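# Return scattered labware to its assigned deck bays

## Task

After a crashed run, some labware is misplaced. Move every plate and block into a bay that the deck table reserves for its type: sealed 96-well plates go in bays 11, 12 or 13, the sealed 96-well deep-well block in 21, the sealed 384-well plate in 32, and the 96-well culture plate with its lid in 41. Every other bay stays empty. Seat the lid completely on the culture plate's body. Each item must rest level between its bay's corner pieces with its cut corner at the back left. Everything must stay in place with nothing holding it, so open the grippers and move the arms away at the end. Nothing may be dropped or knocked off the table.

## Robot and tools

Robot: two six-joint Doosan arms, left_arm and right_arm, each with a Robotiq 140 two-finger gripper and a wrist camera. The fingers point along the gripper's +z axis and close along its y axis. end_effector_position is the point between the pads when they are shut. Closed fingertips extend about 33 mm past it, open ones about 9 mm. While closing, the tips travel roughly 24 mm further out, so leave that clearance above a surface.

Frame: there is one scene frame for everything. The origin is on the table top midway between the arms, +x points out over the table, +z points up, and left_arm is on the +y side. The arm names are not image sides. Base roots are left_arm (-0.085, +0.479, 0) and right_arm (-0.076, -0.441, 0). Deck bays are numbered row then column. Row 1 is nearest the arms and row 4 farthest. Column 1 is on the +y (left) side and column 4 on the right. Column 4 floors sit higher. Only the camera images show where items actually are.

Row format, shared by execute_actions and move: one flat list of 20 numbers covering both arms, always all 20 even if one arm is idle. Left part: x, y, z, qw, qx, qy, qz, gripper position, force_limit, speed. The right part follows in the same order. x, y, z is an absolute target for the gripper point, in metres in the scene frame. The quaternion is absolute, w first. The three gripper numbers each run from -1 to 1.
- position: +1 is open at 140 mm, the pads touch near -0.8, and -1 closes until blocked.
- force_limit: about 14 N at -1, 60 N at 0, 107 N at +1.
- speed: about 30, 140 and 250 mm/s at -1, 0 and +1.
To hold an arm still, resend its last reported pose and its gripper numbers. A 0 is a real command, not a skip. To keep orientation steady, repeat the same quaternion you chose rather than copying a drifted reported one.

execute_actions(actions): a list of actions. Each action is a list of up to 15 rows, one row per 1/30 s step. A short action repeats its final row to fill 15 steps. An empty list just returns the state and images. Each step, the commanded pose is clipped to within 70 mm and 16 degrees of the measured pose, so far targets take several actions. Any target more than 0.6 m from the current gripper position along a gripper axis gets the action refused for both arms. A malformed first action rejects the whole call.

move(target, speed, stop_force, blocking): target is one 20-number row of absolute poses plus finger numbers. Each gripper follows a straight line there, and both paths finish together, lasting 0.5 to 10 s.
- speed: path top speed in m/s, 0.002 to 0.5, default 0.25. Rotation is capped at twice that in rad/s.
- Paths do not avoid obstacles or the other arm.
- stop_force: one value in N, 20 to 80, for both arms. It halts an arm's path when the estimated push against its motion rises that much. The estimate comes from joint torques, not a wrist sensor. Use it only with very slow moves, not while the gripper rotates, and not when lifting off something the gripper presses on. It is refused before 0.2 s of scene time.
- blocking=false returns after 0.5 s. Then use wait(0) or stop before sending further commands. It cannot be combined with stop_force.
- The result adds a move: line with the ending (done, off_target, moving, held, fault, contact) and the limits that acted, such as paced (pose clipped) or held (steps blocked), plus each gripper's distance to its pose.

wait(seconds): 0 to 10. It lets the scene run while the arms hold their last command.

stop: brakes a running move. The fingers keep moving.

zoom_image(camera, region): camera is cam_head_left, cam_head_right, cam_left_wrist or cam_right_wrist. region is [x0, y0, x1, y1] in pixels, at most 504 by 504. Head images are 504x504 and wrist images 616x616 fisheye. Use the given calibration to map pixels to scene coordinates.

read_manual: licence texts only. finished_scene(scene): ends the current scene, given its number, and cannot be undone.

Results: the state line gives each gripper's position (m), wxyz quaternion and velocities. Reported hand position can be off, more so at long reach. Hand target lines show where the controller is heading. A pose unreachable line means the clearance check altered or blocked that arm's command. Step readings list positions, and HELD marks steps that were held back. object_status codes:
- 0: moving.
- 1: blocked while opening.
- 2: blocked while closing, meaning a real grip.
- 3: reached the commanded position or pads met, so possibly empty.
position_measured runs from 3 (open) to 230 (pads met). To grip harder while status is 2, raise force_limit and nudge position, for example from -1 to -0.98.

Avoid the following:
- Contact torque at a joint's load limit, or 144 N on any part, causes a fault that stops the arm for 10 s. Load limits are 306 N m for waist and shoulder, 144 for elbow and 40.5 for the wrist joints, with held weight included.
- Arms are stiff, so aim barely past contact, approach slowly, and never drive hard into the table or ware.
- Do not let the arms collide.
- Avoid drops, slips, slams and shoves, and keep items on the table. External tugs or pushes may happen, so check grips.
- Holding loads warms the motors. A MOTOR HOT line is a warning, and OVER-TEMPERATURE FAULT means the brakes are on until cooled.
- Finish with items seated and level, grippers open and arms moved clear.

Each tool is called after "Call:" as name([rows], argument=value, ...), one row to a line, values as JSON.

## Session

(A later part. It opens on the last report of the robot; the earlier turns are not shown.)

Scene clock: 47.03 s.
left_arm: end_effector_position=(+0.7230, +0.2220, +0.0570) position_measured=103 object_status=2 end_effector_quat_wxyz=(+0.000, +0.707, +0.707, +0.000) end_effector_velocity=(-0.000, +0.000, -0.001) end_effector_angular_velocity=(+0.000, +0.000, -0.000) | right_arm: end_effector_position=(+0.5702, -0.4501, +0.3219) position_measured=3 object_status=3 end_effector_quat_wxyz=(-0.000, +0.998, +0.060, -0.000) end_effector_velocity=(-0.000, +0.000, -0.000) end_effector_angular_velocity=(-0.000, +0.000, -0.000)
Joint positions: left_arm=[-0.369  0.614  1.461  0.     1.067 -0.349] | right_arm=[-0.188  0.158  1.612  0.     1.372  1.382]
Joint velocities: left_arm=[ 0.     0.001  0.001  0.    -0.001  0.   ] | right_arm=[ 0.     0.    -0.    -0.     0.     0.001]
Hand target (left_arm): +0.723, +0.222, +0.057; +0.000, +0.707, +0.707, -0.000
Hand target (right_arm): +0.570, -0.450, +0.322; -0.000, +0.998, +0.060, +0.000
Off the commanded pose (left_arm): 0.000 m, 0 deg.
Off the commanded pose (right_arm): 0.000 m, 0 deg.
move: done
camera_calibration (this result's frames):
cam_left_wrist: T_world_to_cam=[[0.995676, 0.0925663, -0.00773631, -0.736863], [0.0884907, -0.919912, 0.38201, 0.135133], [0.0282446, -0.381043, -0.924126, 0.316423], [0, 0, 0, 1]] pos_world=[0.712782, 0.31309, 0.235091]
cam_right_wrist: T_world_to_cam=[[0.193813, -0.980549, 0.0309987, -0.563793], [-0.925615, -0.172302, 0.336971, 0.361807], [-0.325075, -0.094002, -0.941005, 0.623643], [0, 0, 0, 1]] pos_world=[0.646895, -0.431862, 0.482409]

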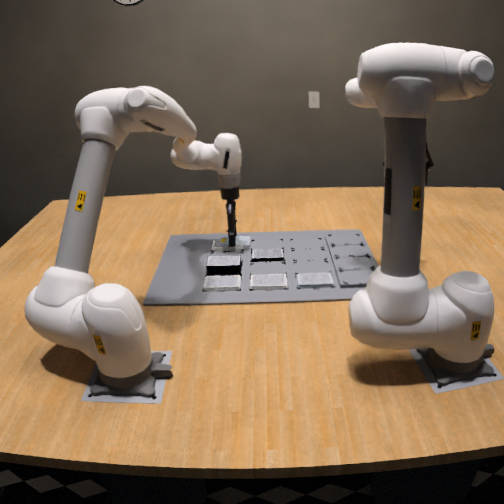

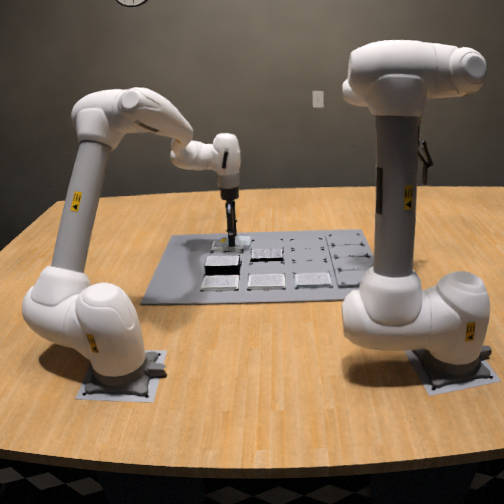

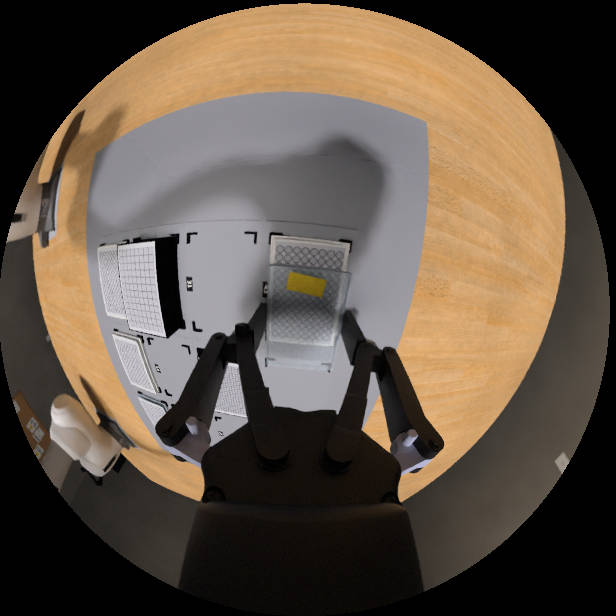

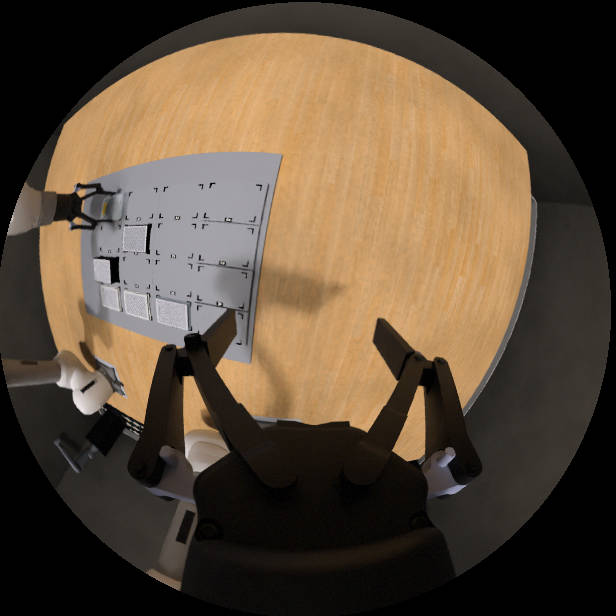

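Call:
move(target=[0.722,0.252,0.053,0,0.7071,0.7071,0,-1,-0.6,-0.8,0.5702,-0.4501,0.3219,0,0.998,0.06,0,1,0,0], speed=0.05)

Call:
zoom_image(camera="cam_left_wrist", region=[240, 230, 380, 390])

Call:
zoom_image(camera="cam_head_left", region=[190, 215, 290, 265])

Scene clock: 48.17 s.
left_arm: end_effector_position=(+0.7221, +0.2521, +0.0530) position_measured=103 object_status=2 end_effector_quat_wxyz=(+0.000, +0.707, +0.707, +0.000) end_effector_velocity=(+0.000, -0.000, +0.000) end_effector_angular_velocity=(+0.001, -0.001, -0.001) | right_arm: end_effector_position=(+0.5702, -0.4501, +0.3219) position_measured=3 object_status=3 end_effector_quat_wxyz=(-0.000, +0.998, +0.060, -0.000) end_effector_velocity=(+0.000, +0.000, +0.000) end_effector_angular_velocity=(+0.000, -0.000, +0.000)
Joint positions: left_arm=[-0.336  0.604  1.487  0.     1.051 -0.316] | right_arm=[-0.188  0.158  1.612 -0.     1.372  1.382]
Joint velocities: left_arm=[-0.001 -0.     0.     0.001 -0.     0.   ] | right_arm=[ 0. -0. -0.  0. -0. -0.]
Hand target (left_arm): +0.722, +0.252, +0.053; +0.000, +0.707, +0.707, +0.000
Hand target (right_arm): +0.570, -0.450, +0.322; +0.000, +0.998, +0.060, +0.000
Off the commanded pose (left_arm): 0.000 m, 0 deg.
Off the commanded pose (right_arm): 0.000 m, 0 deg.
move: done
camera_calibration (this result's frames):
cam_left_wrist: T_world_to_cam=[[0.995671, 0.0926265, -0.00774546, -0.738728], [0.08855, -0.919908, 0.382005, 0.164353], [0.0282587, -0.381037, -0.924128, 0.32418], [0, 0, 0, 1]] pos_world=[0.711815, 0.34314, 0.231079]
cam_right_wrist: T_world_to_cam=[[0.193812, -0.980549, 0.0309989, -0.563793], [-0.925615, -0.172301, 0.336971, 0.361807], [-0.325075, -0.0940021, -0.941005, 0.623643], [0, 0, 0, 1]] pos_world=[0.646895, -0.431863, 0.482409]

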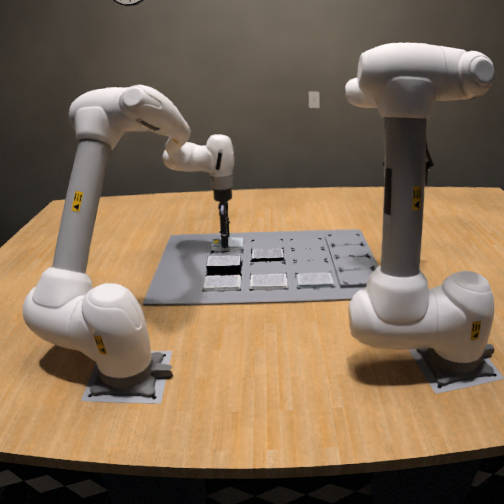

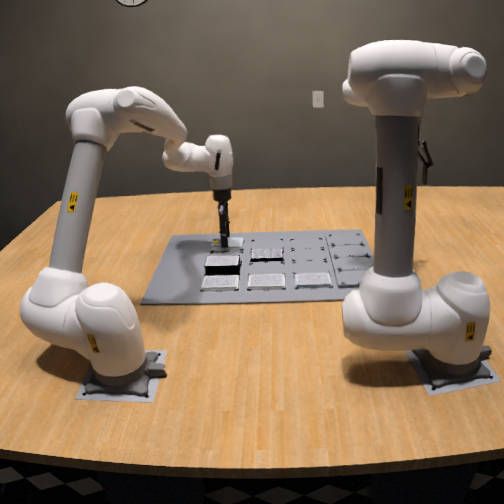

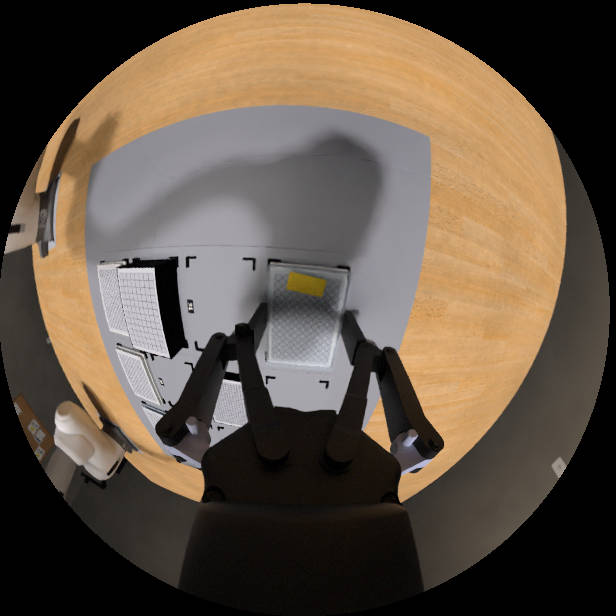

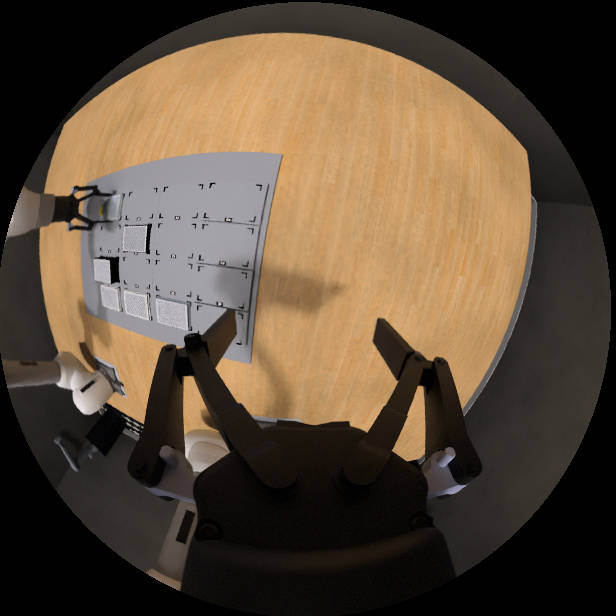

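Region (240, 230, 380, 390) of cam_left_wrist's 616x616 image, scaled by 3.150, with more detail than that image has; it fills the left 441 columns of this view, and the rest is white.

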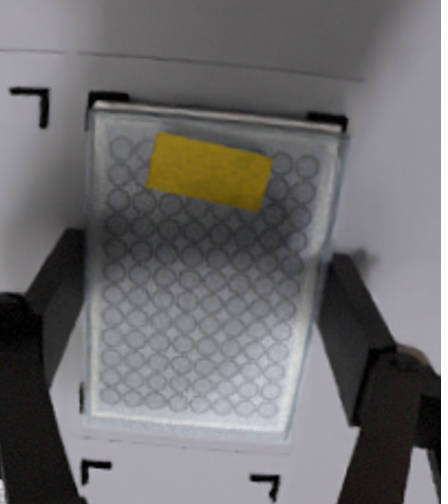

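Region (190, 215, 290, 265) of cam_head_left's 504x504 image, scaled by 5.040, with more detail than that image has.

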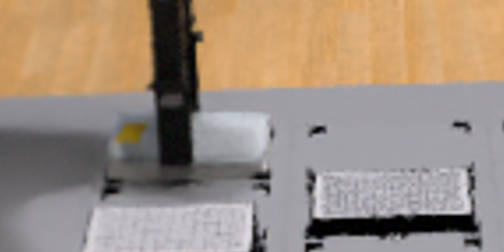

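Call:
move(target=[0.722,0.2515,0.036,0,0.7071,0.7071,0,-1,-0.6,-0.8,0.5702,-0.4501,0.3219,0,0.998,0.06,0,1,0,0], speed=0.005, stop_force=20)

Call:
zoom_image(camera="cam_left_wrist", region=[240, 230, 380, 390])

Call:
zoom_image(camera="cam_head_left", region=[190, 215, 290, 265])

Scene clock: 50.17 s.
left_arm: end_effector_position=(+0.7220, +0.2518, +0.0464) position_measured=103 object_status=2 end_effector_quat_wxyz=(+0.000, +0.707, +0.707, +0.000) end_effector_velocity=(-0.001, +0.000, -0.000) end_effector_angular_velocity=(+0.001, +0.003, -0.000) | right_arm: end_effector_position=(+0.5702, -0.4501, +0.3219) position_measured=3 object_status=3 end_effector_quat_wxyz=(+0.000, +0.998, +0.060, -0.000) end_effector_velocity=(+0.000, +0.000, -0.000) end_effector_angular_velocity=(-0.001, +0.000, -0.000)
Joint positions: left_arm=[-0.336  0.609  1.491  0.     1.042 -0.316] | right_arm=[-0.188  0.158  1.612 -0.     1.372  1.382]
Joint velocities: left_arm=[-0.     0.001 -0.001  0.     0.003  0.   ] | right_arm=[ 0.     0.     0.    -0.001 -0.     0.001]
Hand target (left_arm): +0.722, +0.252, +0.047; +0.000, +0.707, +0.707, +0.000
Hand target (right_arm): +0.570, -0.450, +0.322; +0.000, +0.998, +0.060, +0.000
Off the commanded pose (left_arm): 0.010 m, 0 deg.
Off the commanded pose (right_arm): 0.000 m, 0 deg.
move: contact (left_arm)
camera_calibration (this result's frames):
cam_left_wrist: T_world_to_cam=[[0.995672, 0.0926129, -0.00775677, -0.738698], [0.0885419, -0.919911, 0.382001, 0.166687], [0.0282427, -0.381034, -0.924129, 0.318033], [0, 0, 0, 1]] pos_world=[0.71176, 0.342932, 0.224499]
cam_right_wrist: T_world_to_cam=[[0.193812, -0.980549, 0.0309989, -0.563793], [-0.925615, -0.172301, 0.336971, 0.361807], [-0.325075, -0.0940021, -0.941005, 0.623643], [0, 0, 0, 1]] pos_world=[0.646895, -0.431863, 0.482409]

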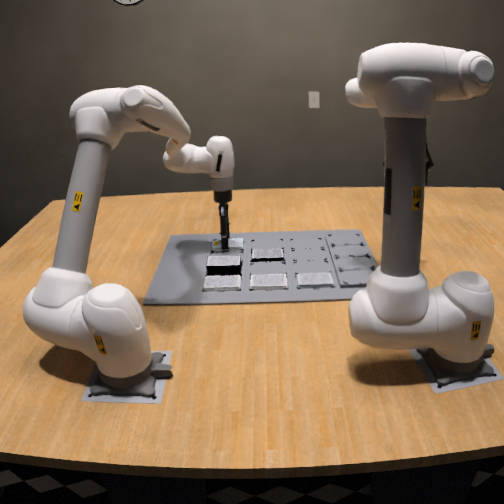

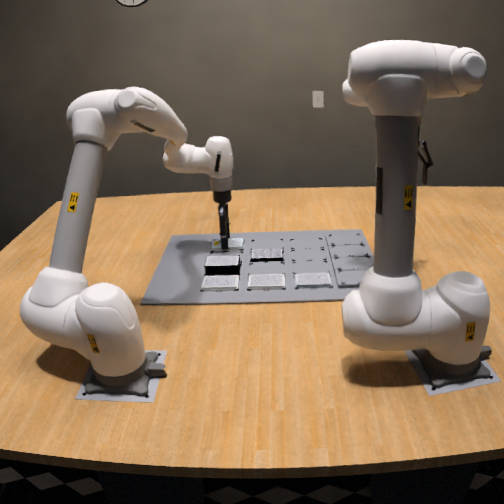

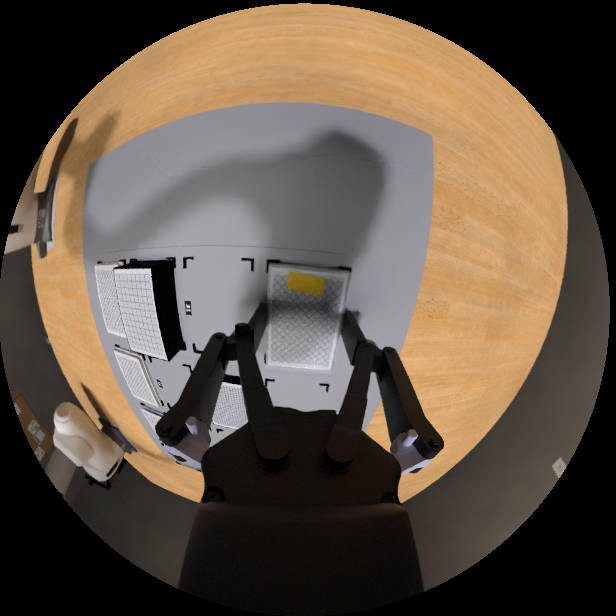

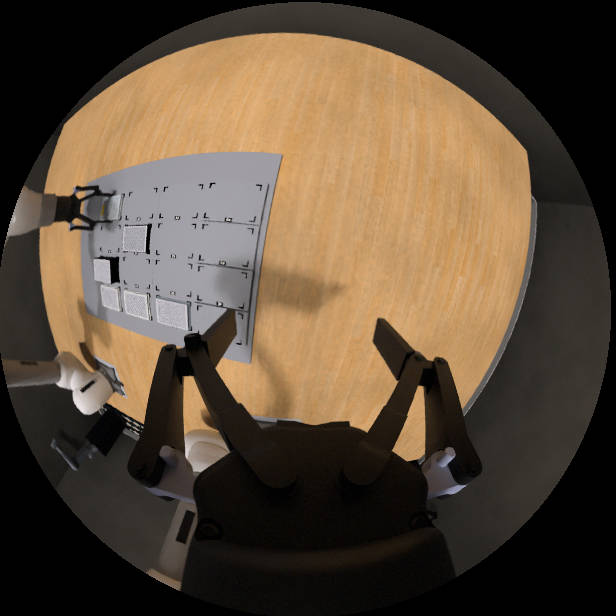

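Region (240, 230, 380, 390) of cam_left_wrist's 616x616 image, scaled by 3.150, with more detail than that image has; it fills the left 441 columns of this view, and the rest is white.

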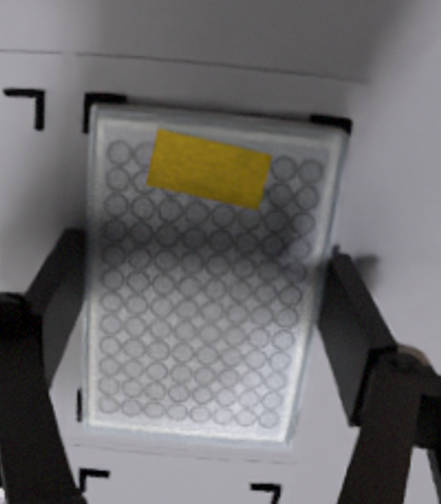

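Region (190, 215, 290, 265) of cam_head_left's 504x504 image, scaled by 5.040, with more detail than that image has.

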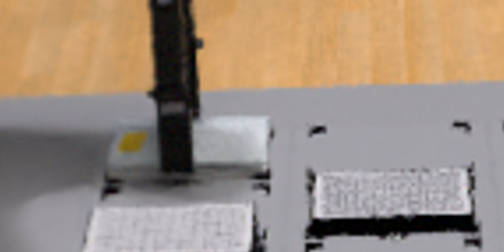

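Call:
move(target=[0.722,0.2518,0.047,0,0.7071,0.7071,0,0.45,-0.6,-0.8,0.5702,-0.4501,0.3219,0,0.998,0.06,0,1,0,0])

Call:
move(target=[0.722,0.2518,0.08,0,0.7071,0.7071,0,0.45,-0.6,-0.8,0.5702,-0.4501,0.3219,0,0.998,0.06,0,1,0,0], speed=0.1)

Call:
zoom_image(camera="cam_left_wrist", region=[240, 230, 380, 390])

Call:
zoom_image(camera="cam_head_left", region=[190, 215, 290, 265])

Scene clock: 51.13 s.
left_arm: end_effector_position=(+0.7220, +0.2518, +0.0470) position_measured=72 object_status=3 end_effector_quat_wxyz=(-0.000, +0.707, +0.707, +0.000) end_effector_velocity=(-0.000, -0.000, -0.001) end_effector_angular_velocity=(-0.001, +0.001, +0.000) | right_arm: end_effector_position=(+0.5702, -0.4501, +0.3219) position_measured=3 object_status=3 end_effector_quat_wxyz=(+0.000, +0.998, +0.060, -0.000) end_effector_velocity=(+0.000, +0.000, -0.000) end_effector_angular_velocity=(+0.000, -0.000, +0.000)
Joint positions: left_arm=[-0.336  0.608  1.491  0.     1.043 -0.316] | right_arm=[-0.188  0.158  1.612 -0.     1.372  1.382]
Joint velocities: left_arm=[ 0.     0.001  0.    -0.001  0.     0.001] | right_arm=[ 0.  0.  0.  0. -0. -0.]
Hand target (left_arm): +0.722, +0.252, +0.047; +0.000, +0.707, +0.707, -0.000
Hand target (right_arm): +0.570, -0.450, +0.322; +0.000, +0.998, +0.060, +0.000
Off the commanded pose (left_arm): 0.000 m, 0 deg.
Off the commanded pose (right_arm): 0.000 m, 0 deg.
move: done
camera_calibration (this result's frames):
cam_left_wrist: T_world_to_cam=[[0.995675, 0.0925732, -0.0078098, -0.738675], [0.0885261, -0.919921, 0.38198, 0.166466], [0.0281767, -0.381019, -0.924138, 0.318561], [0, 0, 0, 1]] pos_world=[0.711768, 0.342895, 0.225039]
cam_right_wrist: T_world_to_cam=[[0.193812, -0.980549, 0.030999, -0.563793], [-0.925615, -0.172301, 0.336971, 0.361807], [-0.325075, -0.0940022, -0.941005, 0.623643], [0, 0, 0, 1]] pos_world=[0.646895, -0.431863, 0.482409]

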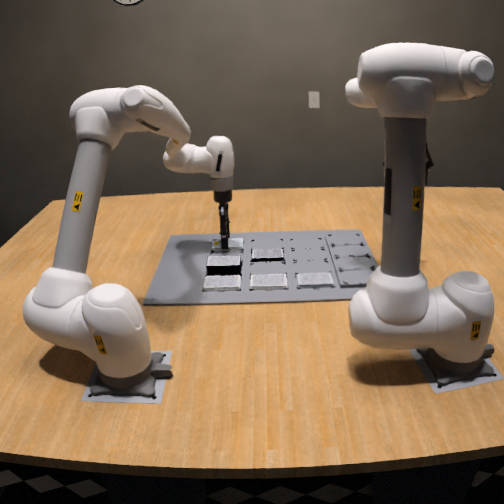

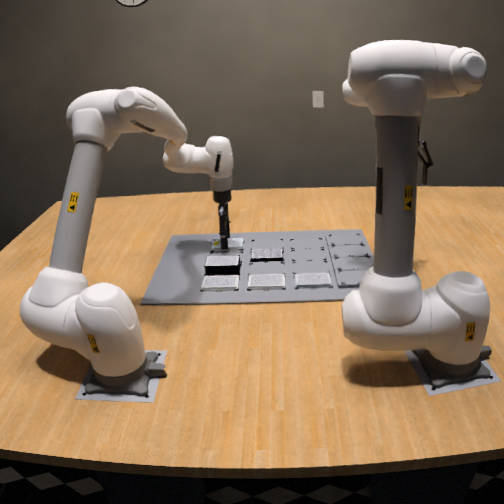

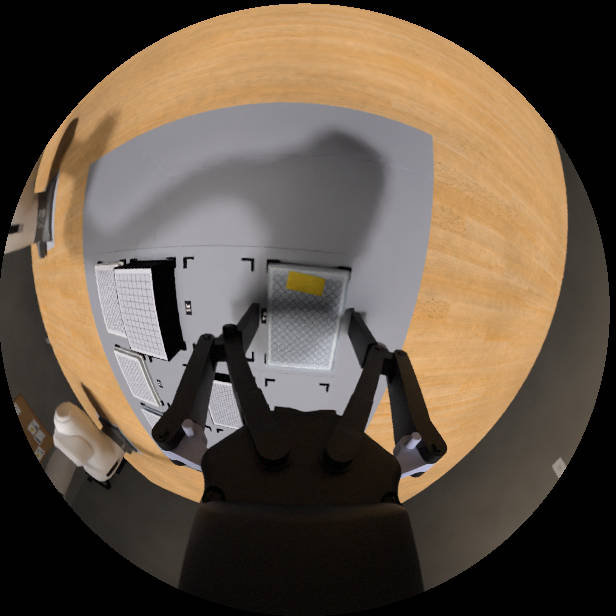

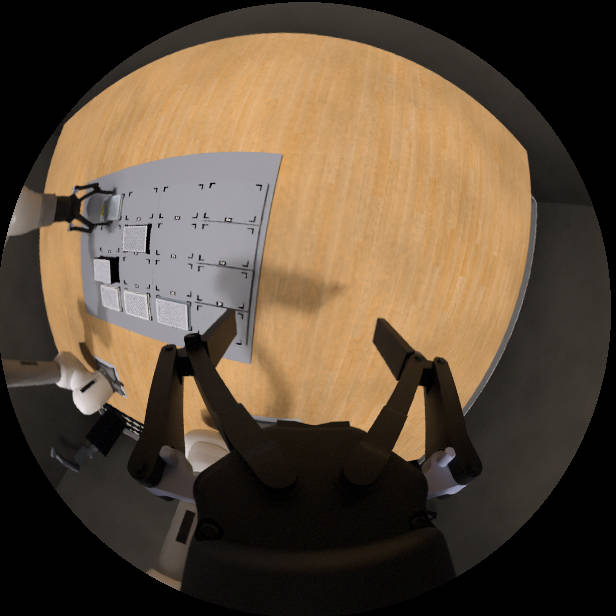

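Scene clock: 51.87 s.
left_arm: end_effector_position=(+0.7220, +0.2518, +0.0801) position_measured=72 object_status=3 end_effector_quat_wxyz=(+0.000, +0.707, +0.707, +0.000) end_effector_velocity=(-0.000, +0.000, -0.000) end_effector_angular_velocity=(-0.001, +0.000, -0.000) | right_arm: end_effector_position=(+0.5702, -0.4501, +0.3219) position_measured=3 object_status=3 end_effector_quat_wxyz=(+0.000, +0.998, +0.060, -0.000) end_effector_velocity=(+0.000, -0.000, +0.000) end_effector_angular_velocity=(-0.000, +0.000, -0.001)
Joint positions: left_arm=[-0.336  0.583  1.467 -0.     1.092 -0.316] | right_arm=[-0.188  0.158  1.612 -0.     1.372  1.382]
Joint velocities: left_arm=[ 0.     0.     0.001 -0.001 -0.001  0.001] | right_arm=[-0.001  0.    -0.    -0.     0.     0.001]
Hand target (left_arm): +0.722, +0.252, +0.080; +0.000, +0.707, +0.707, -0.000
Hand target (right_arm): +0.570, -0.450, +0.322; +0.000, +0.998, +0.060, +0.000
Off the commanded pose (left_arm): 0.000 m, 0 deg.
Off the commanded pose (right_arm): 0.000 m, 0 deg.
move: done
camera_calibration (this result's frames):
cam_left_wrist: T_world_to_cam=[[0.995674, 0.0925959, -0.00772221, -0.738446], [0.0885109, -0.919885, 0.382071, 0.15378], [0.0282747, -0.381102, -0.924101, 0.349098], [0, 0, 0, 1]] pos_world=[0.71177, 0.342879, 0.258144]
cam_right_wrist: T_world_to_cam=[[0.193812, -0.980549, 0.0309989, -0.563793], [-0.925615, -0.172301, 0.336971, 0.361807], [-0.325075, -0.0940021, -0.941005, 0.623643], [0, 0, 0, 1]] pos_world=[0.646895, -0.431863, 0.482409]

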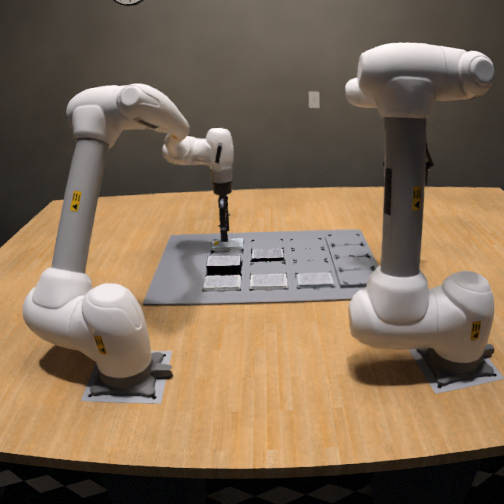

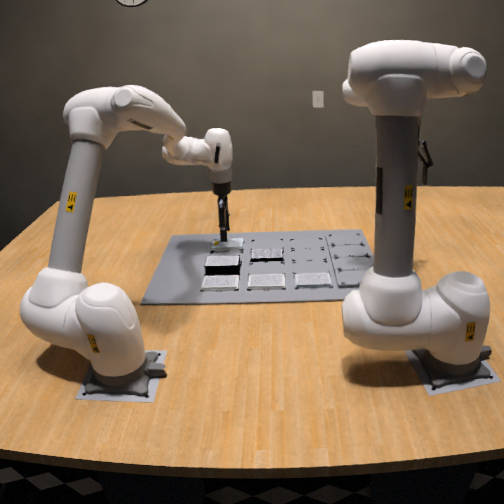

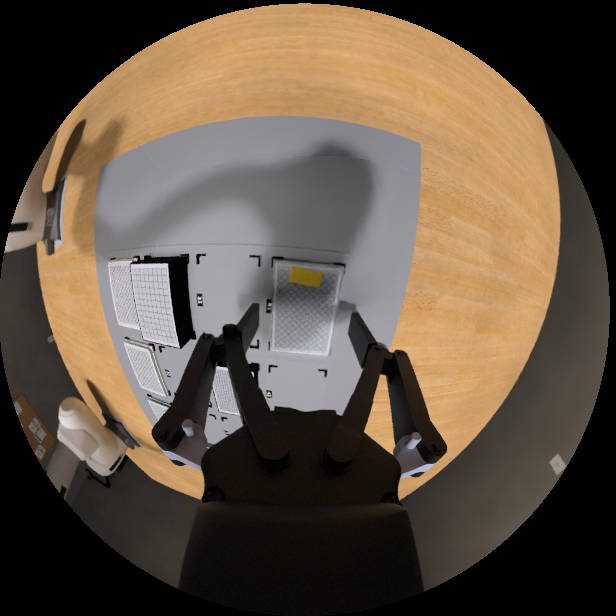

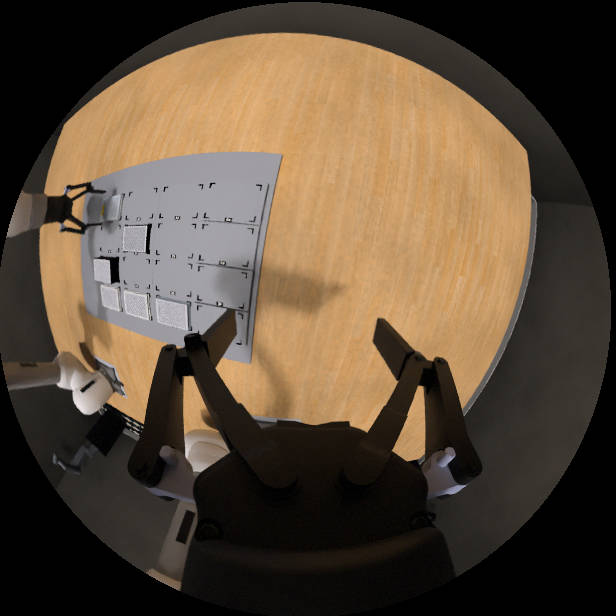

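Region (240, 230, 380, 390) of cam_left_wrist's 616x616 image, scaled by 3.150, with more detail than that image has; it fills the left 441 columns of this view, and the rest is white.

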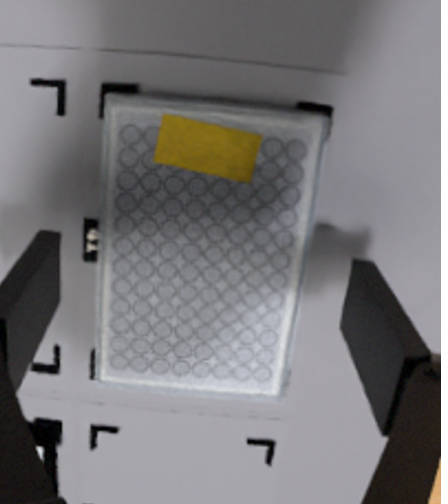

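Region (190, 215, 290, 265) of cam_head_left's 504x504 image, scaled by 5.040, with more detail than that image has.

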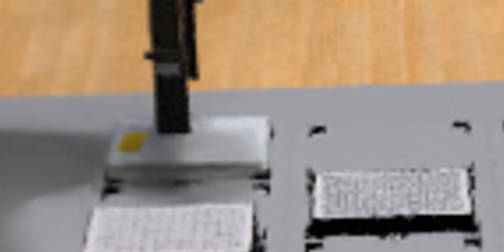

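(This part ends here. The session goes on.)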